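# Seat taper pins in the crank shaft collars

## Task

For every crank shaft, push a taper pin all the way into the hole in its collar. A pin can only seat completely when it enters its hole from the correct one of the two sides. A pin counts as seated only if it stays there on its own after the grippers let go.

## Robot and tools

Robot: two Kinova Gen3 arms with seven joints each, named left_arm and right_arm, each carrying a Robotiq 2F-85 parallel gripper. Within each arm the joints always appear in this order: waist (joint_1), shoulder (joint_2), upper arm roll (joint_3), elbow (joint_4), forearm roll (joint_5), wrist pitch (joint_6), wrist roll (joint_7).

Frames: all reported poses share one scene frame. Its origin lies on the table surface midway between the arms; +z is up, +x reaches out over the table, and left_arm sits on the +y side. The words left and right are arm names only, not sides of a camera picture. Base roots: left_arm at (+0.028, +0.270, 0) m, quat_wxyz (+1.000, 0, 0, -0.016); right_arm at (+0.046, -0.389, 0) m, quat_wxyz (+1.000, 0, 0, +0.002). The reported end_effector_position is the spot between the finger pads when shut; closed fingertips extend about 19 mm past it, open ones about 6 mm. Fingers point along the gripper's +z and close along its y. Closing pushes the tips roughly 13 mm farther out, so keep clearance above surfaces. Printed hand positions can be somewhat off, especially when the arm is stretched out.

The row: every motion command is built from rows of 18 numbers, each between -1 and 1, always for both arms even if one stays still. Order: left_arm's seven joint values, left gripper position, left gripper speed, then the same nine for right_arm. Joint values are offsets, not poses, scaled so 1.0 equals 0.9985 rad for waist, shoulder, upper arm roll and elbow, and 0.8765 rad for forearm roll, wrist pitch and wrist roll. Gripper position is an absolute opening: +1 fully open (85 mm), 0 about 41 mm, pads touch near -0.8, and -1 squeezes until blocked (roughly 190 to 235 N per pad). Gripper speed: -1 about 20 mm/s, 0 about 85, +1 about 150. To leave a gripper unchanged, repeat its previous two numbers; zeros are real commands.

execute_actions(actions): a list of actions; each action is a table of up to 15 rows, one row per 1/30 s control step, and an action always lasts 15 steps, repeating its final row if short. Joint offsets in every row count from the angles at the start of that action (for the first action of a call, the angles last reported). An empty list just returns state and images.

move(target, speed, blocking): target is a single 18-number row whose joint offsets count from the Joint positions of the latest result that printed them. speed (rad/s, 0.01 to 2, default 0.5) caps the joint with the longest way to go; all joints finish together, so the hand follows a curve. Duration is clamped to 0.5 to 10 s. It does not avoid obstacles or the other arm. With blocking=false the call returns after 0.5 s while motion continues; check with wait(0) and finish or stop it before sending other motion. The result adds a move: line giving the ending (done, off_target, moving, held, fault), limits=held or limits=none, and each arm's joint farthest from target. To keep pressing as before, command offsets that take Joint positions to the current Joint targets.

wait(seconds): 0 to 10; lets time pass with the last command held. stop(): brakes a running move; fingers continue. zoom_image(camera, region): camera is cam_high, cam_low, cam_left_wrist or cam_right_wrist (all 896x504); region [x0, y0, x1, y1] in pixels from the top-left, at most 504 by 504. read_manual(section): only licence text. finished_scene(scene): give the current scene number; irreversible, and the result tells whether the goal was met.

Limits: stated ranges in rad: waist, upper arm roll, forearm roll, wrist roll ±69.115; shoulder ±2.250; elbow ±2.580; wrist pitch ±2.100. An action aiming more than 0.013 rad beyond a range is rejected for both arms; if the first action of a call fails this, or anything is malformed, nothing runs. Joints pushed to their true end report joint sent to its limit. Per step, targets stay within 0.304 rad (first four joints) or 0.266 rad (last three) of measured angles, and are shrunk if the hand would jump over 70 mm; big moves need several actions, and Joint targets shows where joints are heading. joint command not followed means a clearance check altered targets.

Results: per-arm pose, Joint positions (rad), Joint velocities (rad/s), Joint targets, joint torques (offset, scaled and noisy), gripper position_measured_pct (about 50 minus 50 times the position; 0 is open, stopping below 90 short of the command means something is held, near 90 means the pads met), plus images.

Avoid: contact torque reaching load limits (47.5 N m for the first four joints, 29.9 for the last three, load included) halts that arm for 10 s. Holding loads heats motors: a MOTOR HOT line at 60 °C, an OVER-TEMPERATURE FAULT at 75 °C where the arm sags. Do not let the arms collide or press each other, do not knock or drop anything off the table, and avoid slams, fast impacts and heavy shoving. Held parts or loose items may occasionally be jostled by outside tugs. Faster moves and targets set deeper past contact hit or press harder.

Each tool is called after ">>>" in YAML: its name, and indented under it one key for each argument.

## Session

>>> execute_actions:
  actions: []

Scene clock: 0.00 s.
left_arm: end_effector_position=(+0.2747, +0.5542, +0.3119) position_measured_pct=0.0 end_effector_quat_wxyz=(+0.061, +0.978, +0.198, -0.007) | right_arm: end_effector_position=(+0.4501, +0.2311, +0.2352) position_measured_pct=0.0 end_effector_quat_wxyz=(+0.424, -0.149, +0.864, -0.227)
Joint names: [waist, shoulder, upper arm roll, elbow, forearm roll, wrist pitch, wrist roll]
Joint positions: left_arm=[-0.587  0.272 -0.566  1.558  0.21   1.461  3.967] | right_arm=[-1.442  1.308  0.499  0.289  0.523  1.623  0.636]
Joint velocities: left_arm=[-0.     0.     0.001  0.    -0.     0.    -0.   ] | right_arm=[ 0.     0.     0.    -0.002 -0.    -0.    -0.   ]
Joint torques (N m, as the joint torque sensors report them, + toward a larger angle): no reading
Motor temperatures (°C, as the motors report them): left_arm=[26 27 28 31 33 34 38] | right_arm=[31 29 29 31 34 40 36]
Joint targets: left_arm=[-0.587 0.272 -0.566 1.558 0.210 1.461 3.967] | right_arm=[-1.442 1.308 0.499 0.289 0.523 1.623 0.636]

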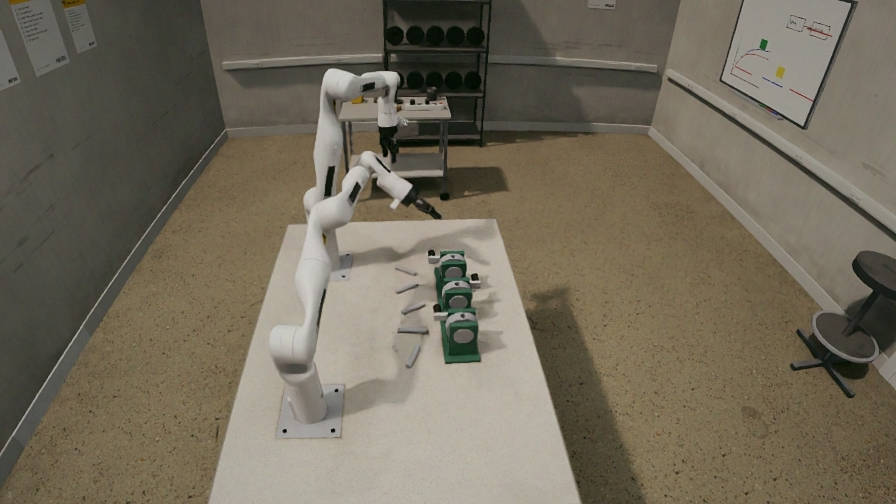

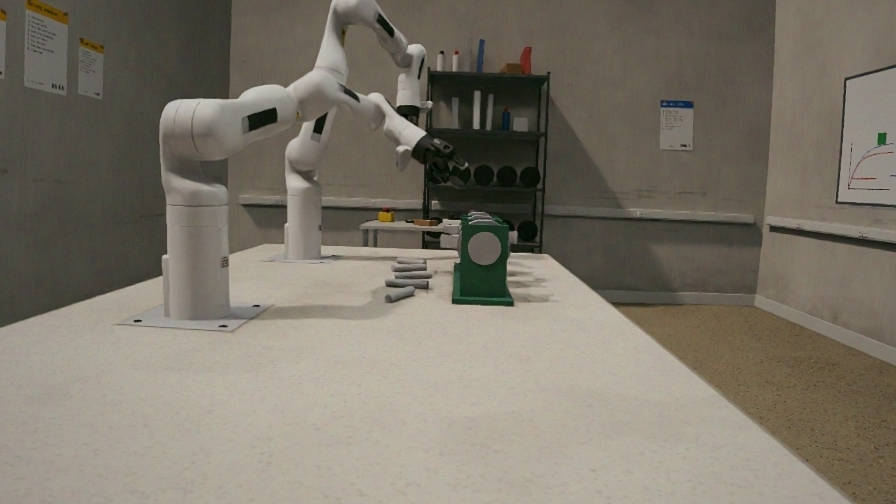

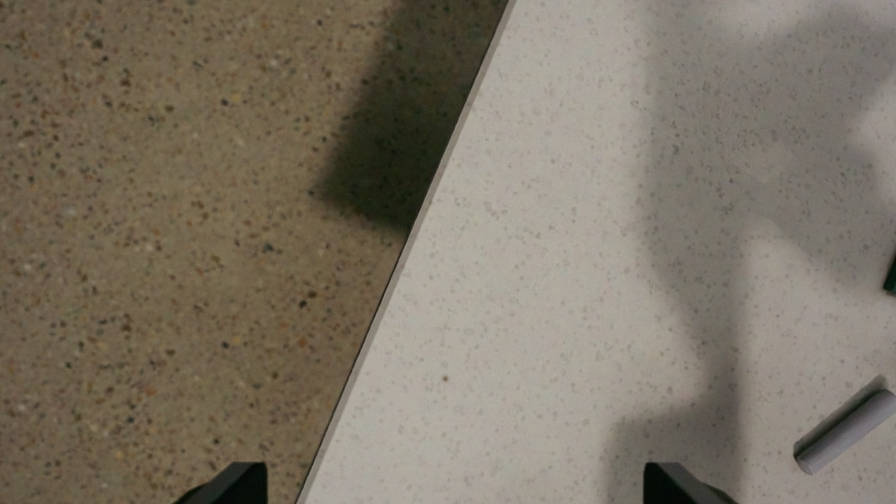

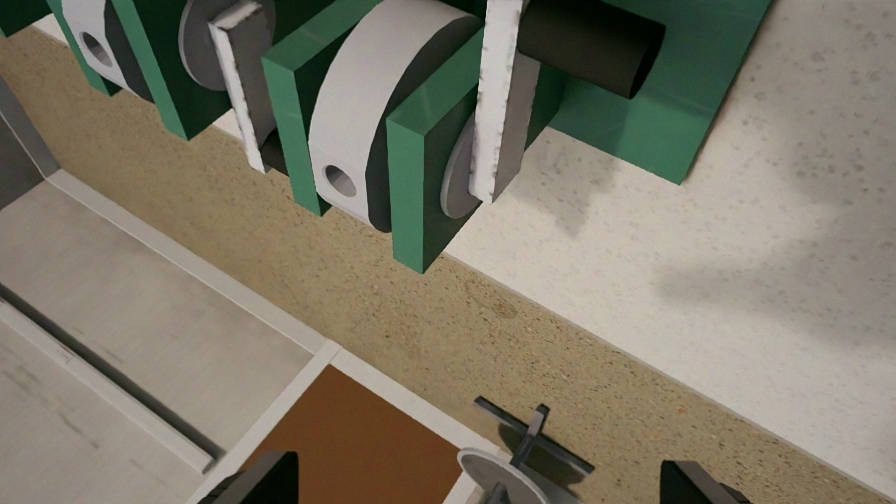

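>>> move:
  target: [-0.1,0,0.567,0,-0.24,-0.17,-0.5,0.1,0,0.7677,-0.554,-0.5,0.4634,-0.597,0.0135,0.291,0.1,0]
  speed: 0.9

Scene clock: 2.13 s.
left_arm: end_effector_position=(+0.3737, +0.5039, +0.2982) position_measured_pct=45.2 end_effector_quat_wxyz=(-0.000, +0.965, -0.262, -0.000) | right_arm: end_effector_position=(+0.5297, -0.0298, +0.2999) position_measured_pct=45.2 end_effector_quat_wxyz=(-0.000, +0.000, +1.000, +0.000)
Joint names: [waist, shoulder, upper arm roll, elbow, forearm roll, wrist pitch, wrist roll]
Joint positions: left_arm=[-0.687  0.272  0.001  1.558 -0.001  1.312  3.529] | right_arm=[-0.676  0.755  0.     0.752 -0.001  1.634  0.891]
Joint velocities: left_arm=[-0.    -0.    -0.002 -0.001  0.    -0.    -0.   ] | right_arm=[ 0.002 -0.001  0.     0.    -0.001  0.001 -0.   ]
Joint torques (N m, as the joint torque sensors report them, + toward a larger angle): left_arm=[ -0.16 -15.19  -0.06  -8.59   0.03  -0.12  -0.12] | right_arm=[  0.2  -23.83   0.67  -8.8   -0.01   0.08   0.17]
Motor temperatures (°C, as the motors report them): left_arm=[26 27 28 31 33 34 38] | right_arm=[31 29 29 31 34 40 36]
Joint targets: left_arm=[-0.687 0.272 0.001 1.558 -0.001 1.312 3.529] | right_arm=[-0.676 0.755 0.000 0.752 -0.001 1.634 0.891]
move: done; limits=none; left_arm: farthest joint: the waist, 0.000 radians from its target (0.100 radians at the start); right_arm: farthest joint: the waist, 0.000 radians from its target (0.767 radians at the start)

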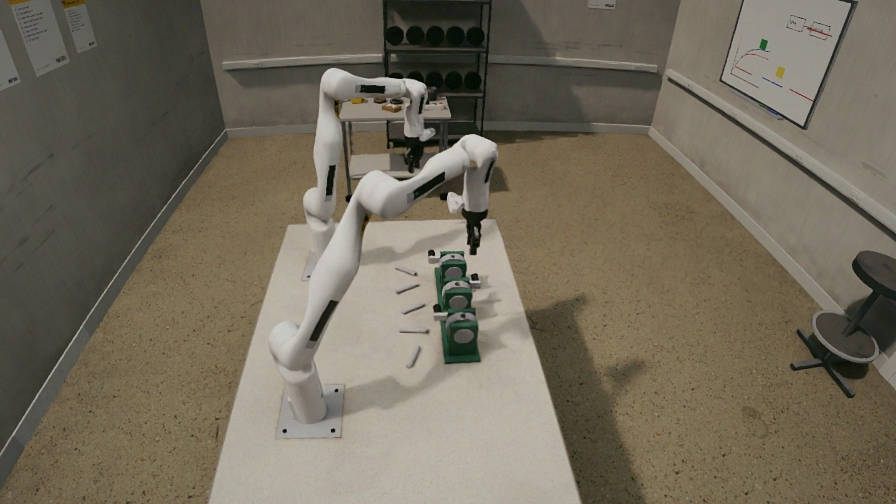

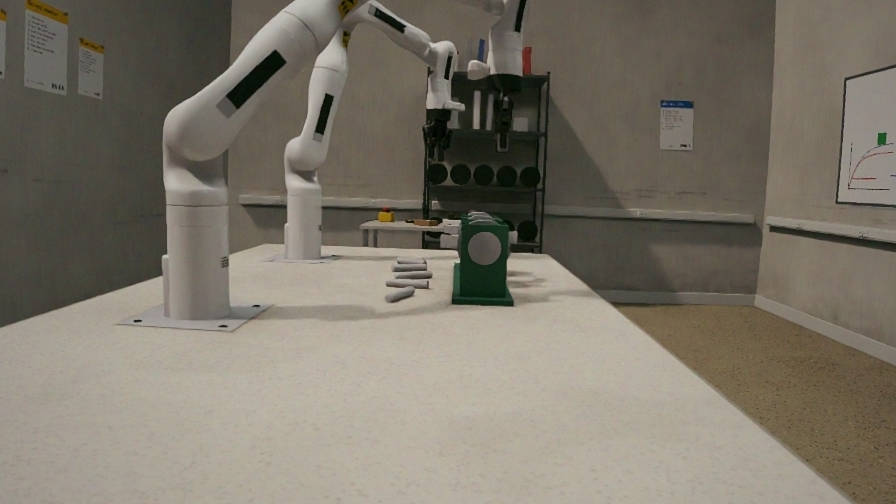

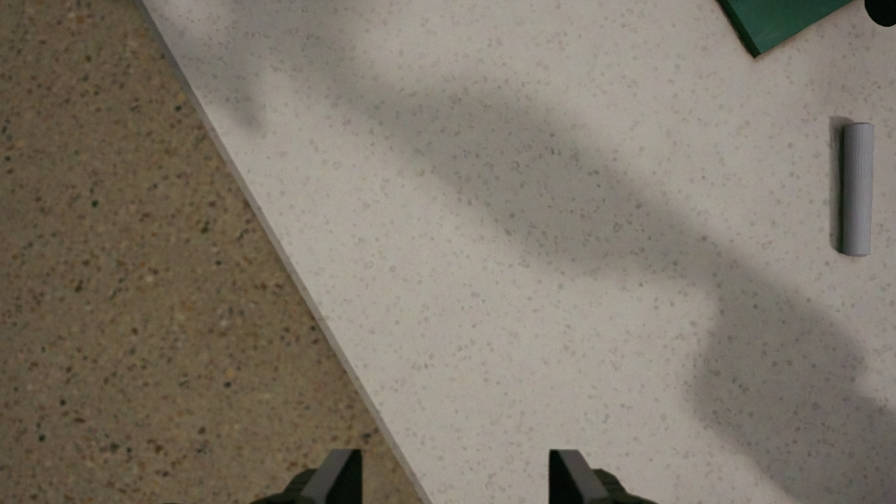

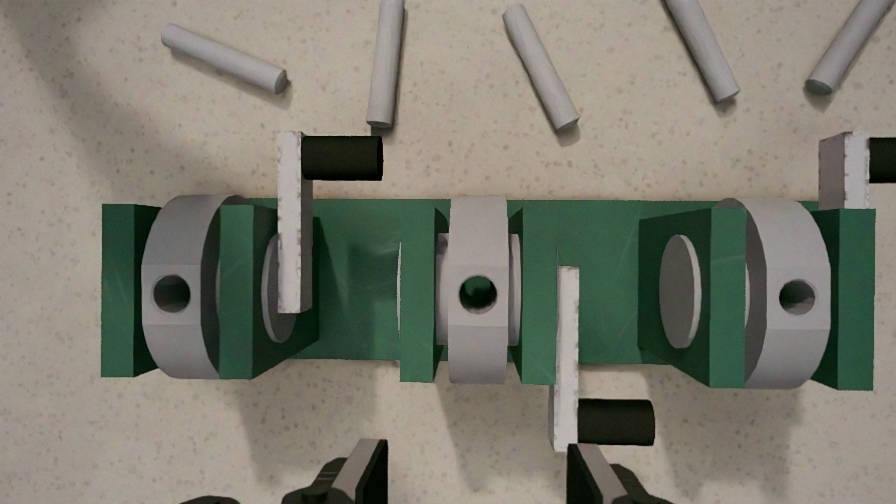

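>>> zoom_image:
  camera: "cam_right_wrist"
  region: [130,250,530,340]

>>> zoom_image:
  camera: "cam_right_wrist"
  region: [440,250,840,340]

>>> zoom_image:
  camera: "cam_right_wrist"
  region: [140,0,600,150]

Region (130, 250, 530, 340) of cam_right_wrist's 896x504 image, scaled by 1.260; it fills the top 113 rows of this view, and the rest is white.

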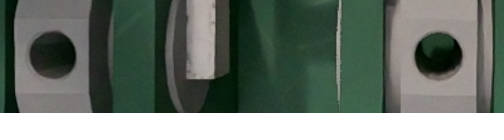

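Region (440, 250, 840, 340) of cam_right_wrist's 896x504 image, scaled by 1.260; it fills the top 113 rows of this view, and the rest is white.

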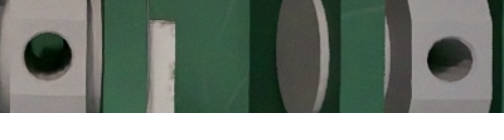

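Region (140, 0, 600, 150) of cam_right_wrist's 896x504 image, scaled by 1.096; it fills the top 164 rows of this view, and the rest is white.

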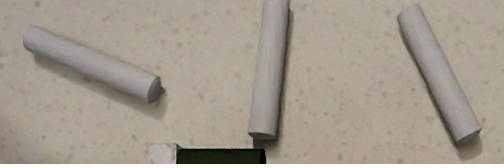

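>>> zoom_image:
  camera: "cam_right_wrist"
  region: [135,255,215,335]

>>> zoom_image:
  camera: "cam_right_wrist"
  region: [438,255,518,335]

>>> zoom_image:
  camera: "cam_right_wrist"
  region: [757,257,837,337]

Region (135, 255, 215, 335) of cam_right_wrist's 896x504 image, scaled by 6.300.

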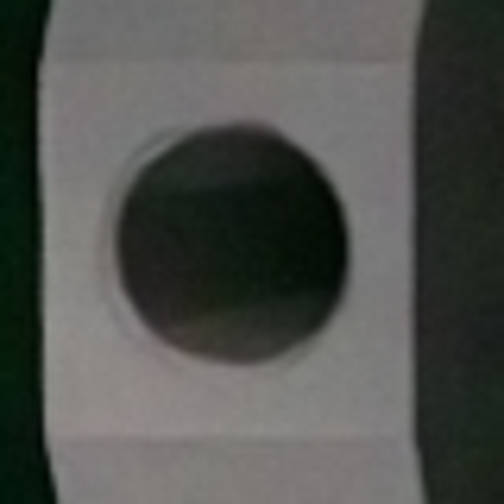

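Region (438, 255, 518, 335) of cam_right_wrist's 896x504 image, scaled by 6.300.

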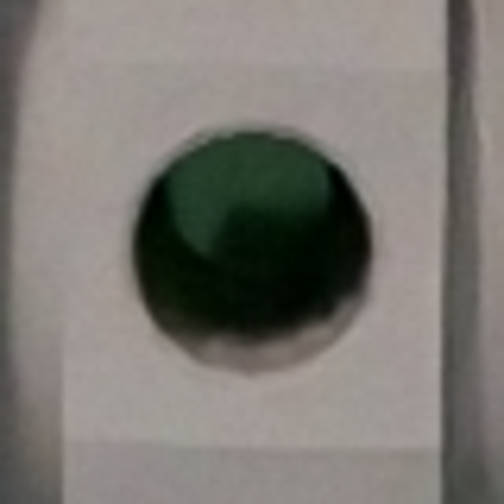

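Region (757, 257, 837, 337) of cam_right_wrist's 896x504 image, scaled by 6.300.

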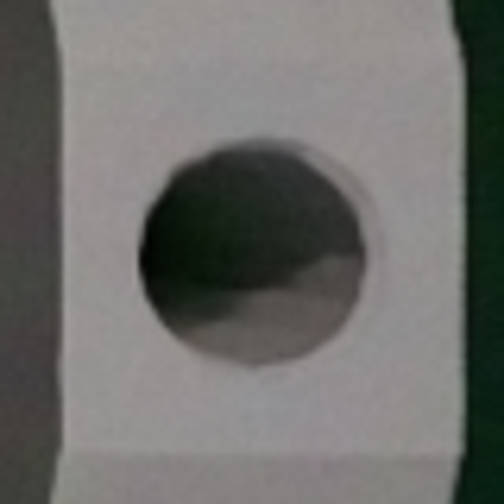

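>>> move:
  target: [0.401,0.0636,0,0.1544,0,-0.2486,-0.137,0.1,0,-0.0124,-0.1103,0,0.439,0,-0.374,0.882,0.1,0]
  speed: 1.0

>>> move:
  target: [0.401,0.0636,0,0.1544,0,-0.2486,-0.137,0.1,0,-0.0124,-0.1103,0,0.439,0,-0.374,0.882,0.1,0]
  speed: 1.0

Scene clock: 5.53 s.
left_arm: end_effector_position=(+0.4384, +0.3509, +0.2265) position_measured_pct=45.2 end_effector_quat_wxyz=(-0.000, +0.865, -0.502, -0.000) | right_arm: end_effector_position=(+0.4899, -0.0531, +0.2275) position_measured_pct=45.2 end_effector_quat_wxyz=(-0.000, -0.382, +0.924, +0.000)
Joint names: [waist, shoulder, upper arm roll, elbow, forearm roll, wrist pitch, wrist roll]
Joint positions: left_arm=[-0.287  0.335  0.001  1.712 -0.001  1.094  3.409] | right_arm=[-0.688  0.645  0.     1.19  -0.001  1.307  1.664]
Joint velocities: left_arm=[ 0.002 -0.     0.001  0.    -0.    -0.001 -0.   ] | right_arm=[-0.    -0.003  0.001 -0.    -0.     0.001 -0.   ]
Joint torques (N m, as the joint torque sensors report them, + toward a larger angle): left_arm=[ -0.07 -15.25  -0.13  -8.2   -0.26  -0.03  -0.02] | right_arm=[ -0.23 -21.72   0.56  -8.37   0.09   0.28  -0.11]
Motor temperatures (°C, as the motors report them): left_arm=[26 27 28 31 33 34 38] | right_arm=[31 29 29 31 34 40 36]
Joint targets: left_arm=[-0.286 0.336 0.001 1.712 -0.001 1.094 3.409] | right_arm=[-0.688 0.645 0.000 1.190 -0.001 1.307 1.664]
move: done; limits=none; left_arm: farthest joint: the waist, 0.000 radians from its target (0.400 radians at the start); right_arm: farthest joint: the waist, 0.000 radians from its target (0.013 radians at the start)

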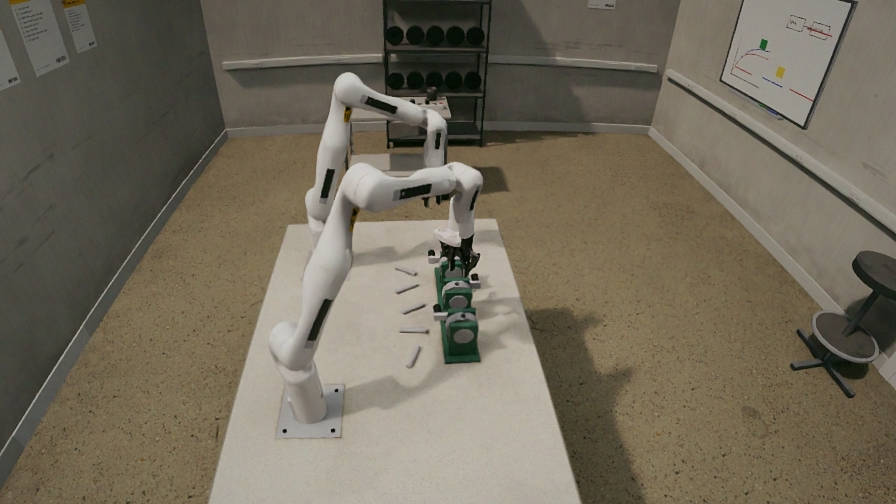

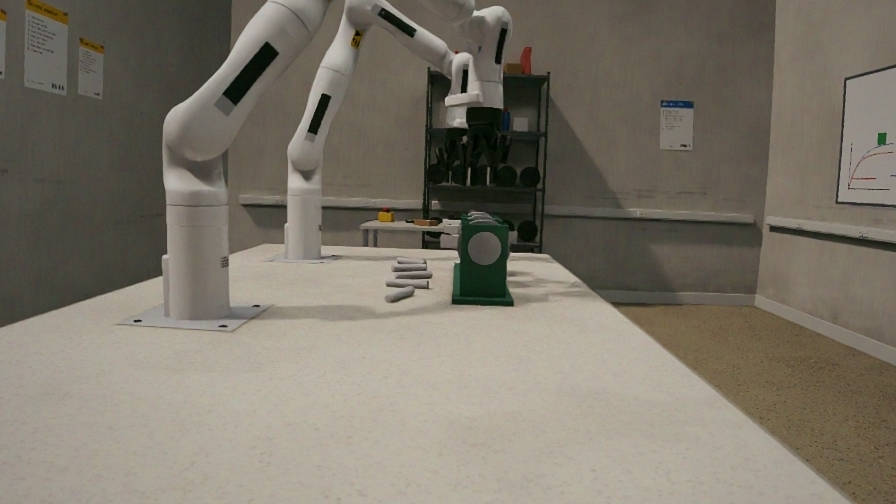

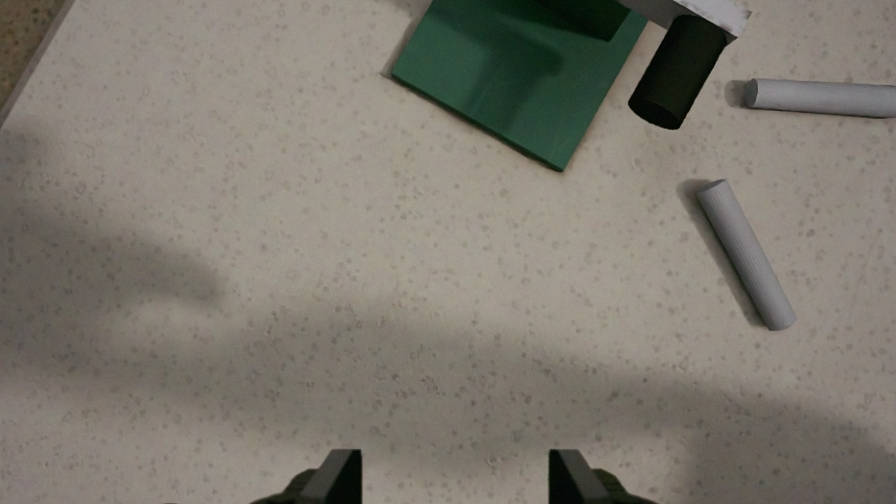

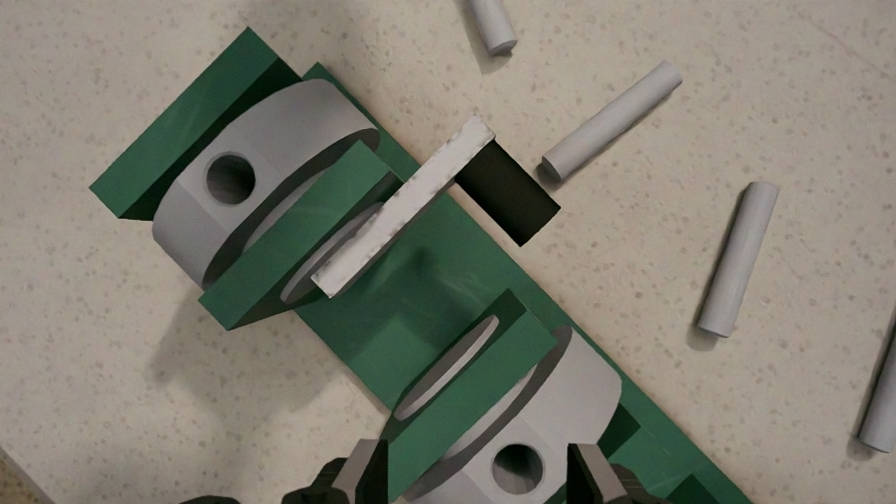

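Scene clock: 6.93 s.
left_arm: end_effector_position=(+0.4249, +0.1864, +0.1600) position_measured_pct=45.2 end_effector_quat_wxyz=(-0.000, +0.707, -0.707, +0.000) | right_arm: end_effector_position=(+0.4237, -0.1002, +0.1598) position_measured_pct=45.2 end_effector_quat_wxyz=(+0.000, +0.707, -0.707, -0.000)
Joint names: [waist, shoulder, upper arm roll, elbow, forearm roll, wrist pitch, wrist roll]
Joint positions: left_arm=[ 0.114  0.399  0.001  1.866 -0.001  0.876  3.288] | right_arm=[-0.701  0.535  0.     1.629 -0.001  0.979  2.438]
Joint velocities: left_arm=[ 0.002  0.    -0.001 -0.    -0.    -0.002 -0.   ] | right_arm=[-0.    -0.002 -0.001 -0.     0.    -0.     0.   ]
Joint torques (N m, as the joint torque sensors report them, + toward a larger angle): left_arm=[ -0.16 -15.61   0.    -7.38   0.09  -0.1   -0.1 ] | right_arm=[ -0.45 -17.86   0.54  -6.93   0.17   0.18  -0.24]
Motor temperatures (°C, as the motors report them): left_arm=[26 27 28 31 33 34 38] | right_arm=[31 29 29 31 34 40 36]
Joint targets: left_arm=[0.114 0.399 0.001 1.866 -0.001 0.876 3.288] | right_arm=[-0.701 0.535 0.000 1.629 -0.001 0.979 2.438]
move: done; limits=none; left_arm: farthest joint: the waist, 0.000 radians from its target (0.400 radians at the start); right_arm: farthest joint: the waist, 0.000 radians from its target (0.012 radians at the start)

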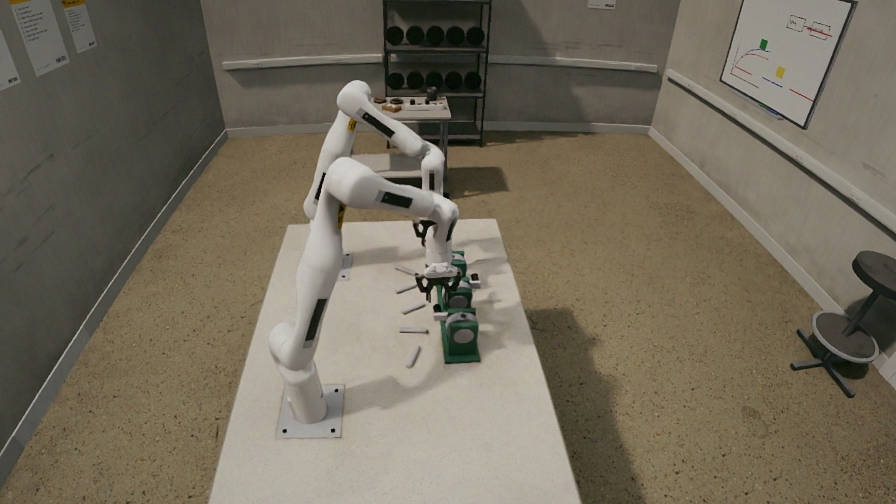

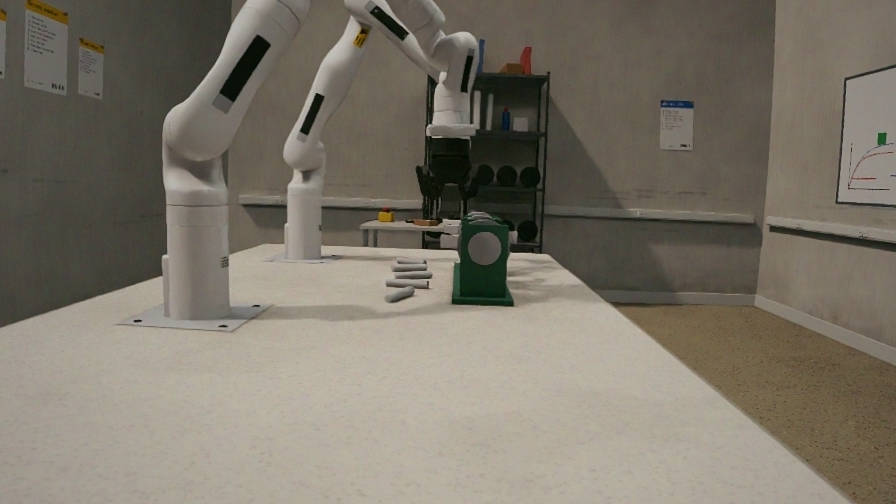

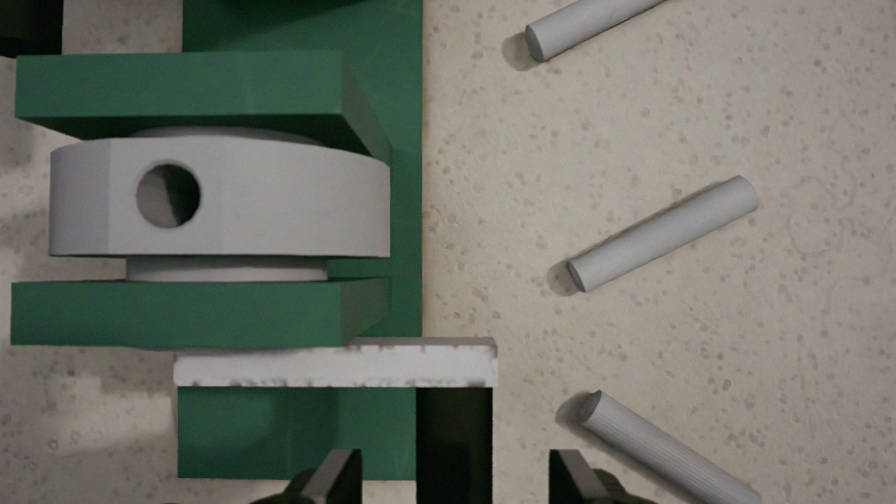

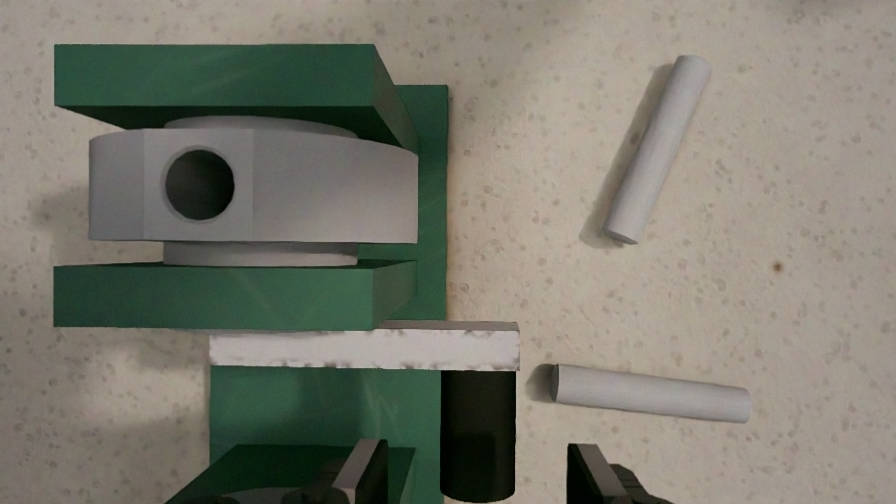

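>>> move:
  target: [0,0.107,0,0.0755,0,-0.2073,0,0.1,0,0,0.094,0,0.074,0,-0.193,0,0.1,0]
  speed: 0.4

>>> move:
  target: [0,0,0,0,0,0,0,-0.45,0.3,0,0,0,0,0,0,0,-0.45,0.3]

Scene clock: 27.63 s.
left_arm: end_effector_position=(+0.4247, +0.1864, +0.1001) position_measured_pct=45.2 end_effector_quat_wxyz=(-0.000, +0.707, -0.707, -0.000) | right_arm: end_effector_position=(+0.4240, -0.0999, +0.0971) position_measured_pct=45.2 end_effector_quat_wxyz=(-0.000, +0.707, -0.707, -0.000)
Joint names: [waist, shoulder, upper arm roll, elbow, forearm roll, wrist pitch, wrist roll]
Joint positions: left_arm=[ 0.114  0.506  0.001  1.942 -0.001  0.694  3.288] | right_arm=[-0.701  0.629  0.     1.703 -0.001  0.81   2.438]
Joint velocities: left_arm=[ 0.     0.002 -0.    -0.     0.     0.001  0.   ] | right_arm=[ 0.     0.001  0.001 -0.001 -0.     0.001  0.   ]
Joint torques (N m, as the joint torque sensors report them, + toward a larger angle): left_arm=[  0.05 -16.11   0.13  -6.07   0.01  -0.07  -0.18] | right_arm=[ -0.14 -18.77   0.75  -6.59  -0.01   0.09   0.07]
Motor temperatures (°C, as the motors report them): left_arm=[26 27 28 31 33 34 38] | right_arm=[31 29 29 31 34 40 36]
Joint targets: left_arm=[0.114 0.506 0.001 1.942 -0.001 0.694 3.288] | right_arm=[-0.701 0.629 0.000 1.703 -0.001 0.810 2.438]
move: done; limits=none; left_arm: farthest joint: the waist, 0.000 radians from its target (0.000 radians at the start); right_arm: farthest joint: the waist, 0.000 radians from its target (0.000 radians at the start)

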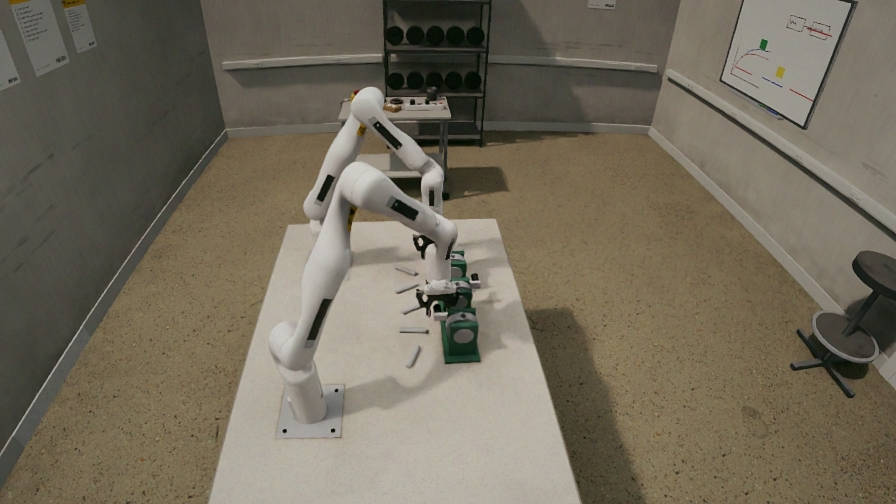

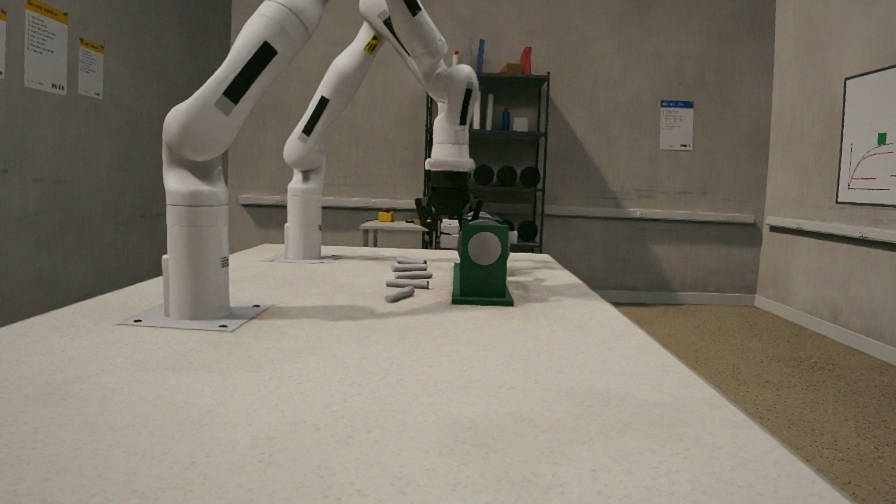

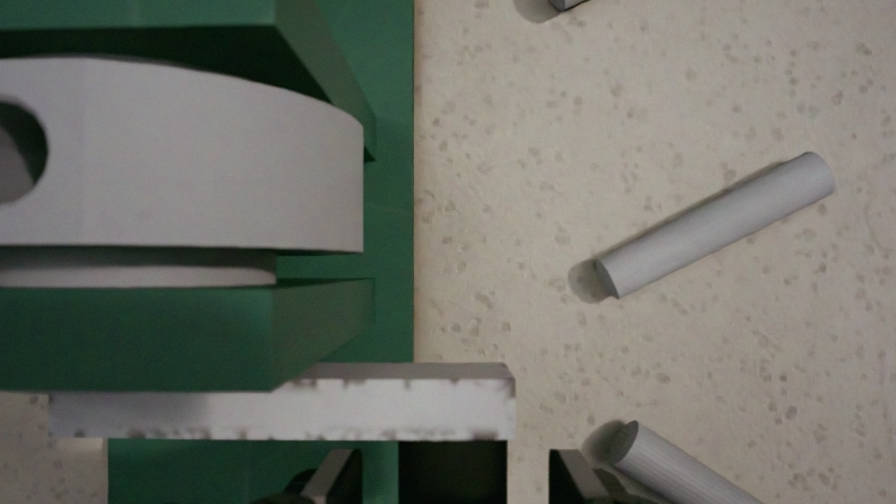

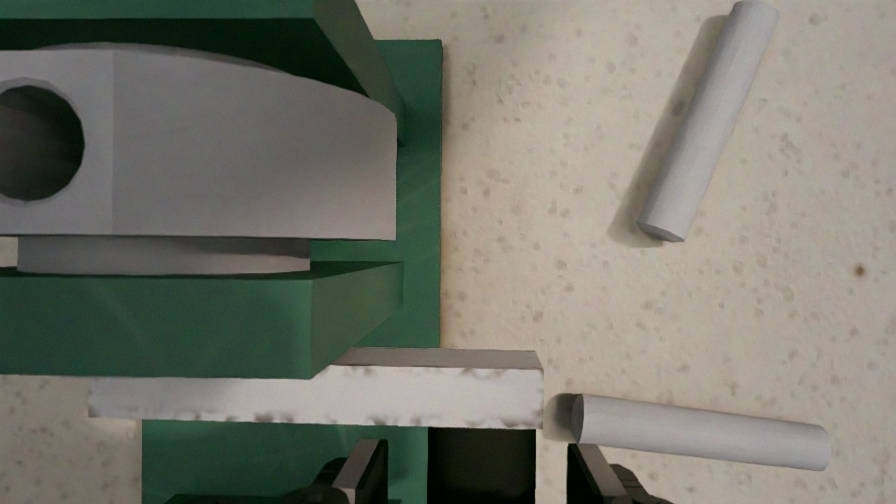

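Scene clock: 28.13 s.
left_arm: end_effector_position=(+0.4251, +0.1864, +0.1002) position_measured_pct=68.7 end_effector_quat_wxyz=(-0.000, +0.707, -0.707, +0.000) | right_arm: end_effector_position=(+0.4233, -0.0999, +0.0969) position_measured_pct=68.7 end_effector_quat_wxyz=(+0.000, +0.707, -0.707, -0.001)
Joint names: [waist, shoulder, upper arm roll, elbow, forearm roll, wrist pitch, wrist roll]
Joint positions: left_arm=[ 0.114  0.505  0.001  1.941 -0.001  0.694  3.288] | right_arm=[-0.701  0.629 -0.     1.703 -0.001  0.81   2.438]
Joint velocities: left_arm=[-0.001  0.001  0.001 -0.     0.     0.002 -0.   ] | right_arm=[-0.    -0.     0.001 -0.002 -0.    -0.     0.   ]
Joint torques (N m, as the joint torque sensors report them, + toward a larger angle): left_arm=[  0.1  -16.02  -0.19  -5.64   0.23  -0.02  -0.01] | right_arm=[  0.49 -19.48   1.13  -6.74   0.31  -0.36  -0.05]
Motor temperatures (°C, as the motors report them): left_arm=[26 27 28 31 33 34 38] | right_arm=[31 29 29 31 34 40 36]
Joint targets: left_arm=[0.114 0.506 0.001 1.942 -0.001 0.694 3.288] | right_arm=[-0.701 0.629 0.000 1.703 -0.001 0.810 2.438]
move: done; limits=none; left_arm: farthest joint: the shoulder, 0.001 radians from its target (0.000 radians at the start); right_arm: farthest joint: the waist, 0.000 radians from its target (0.000 radians at the start)

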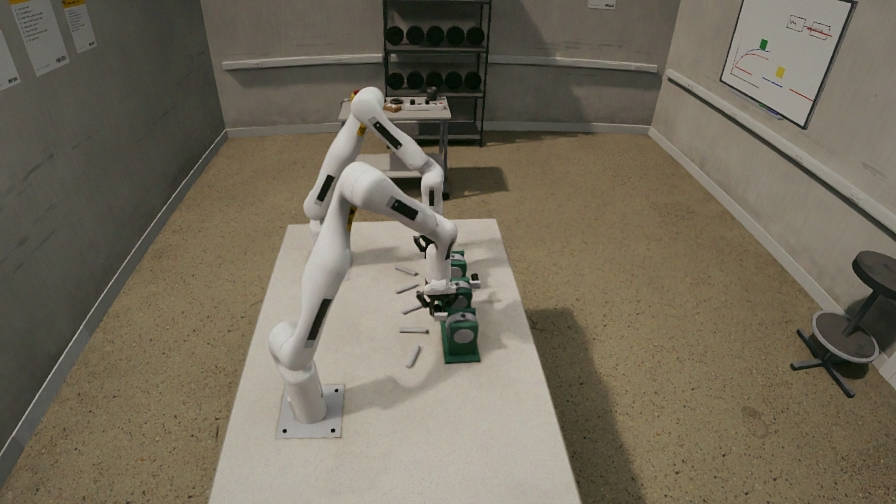

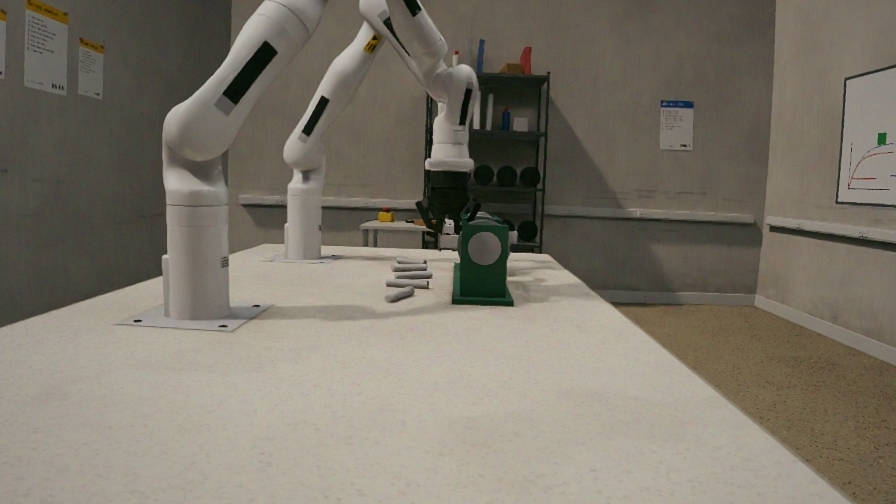

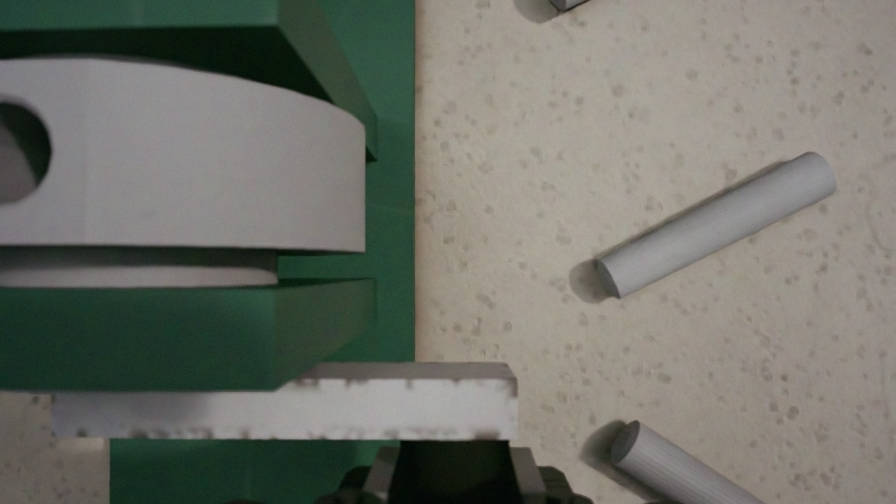

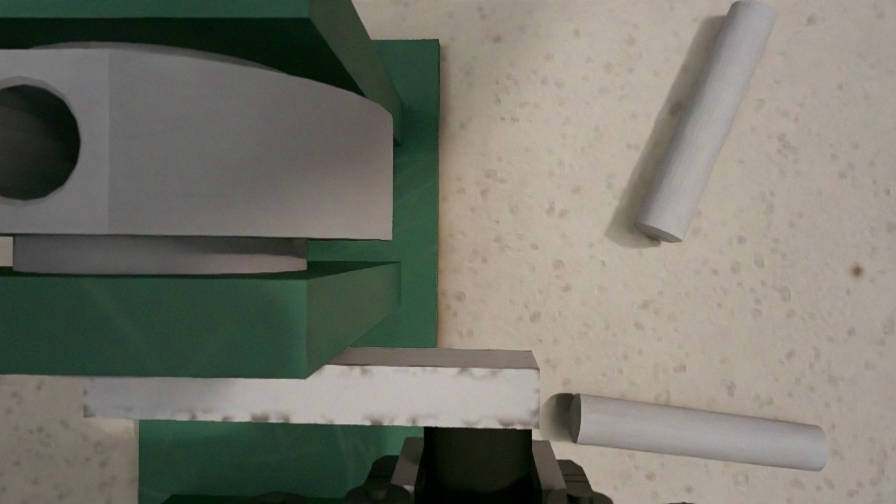

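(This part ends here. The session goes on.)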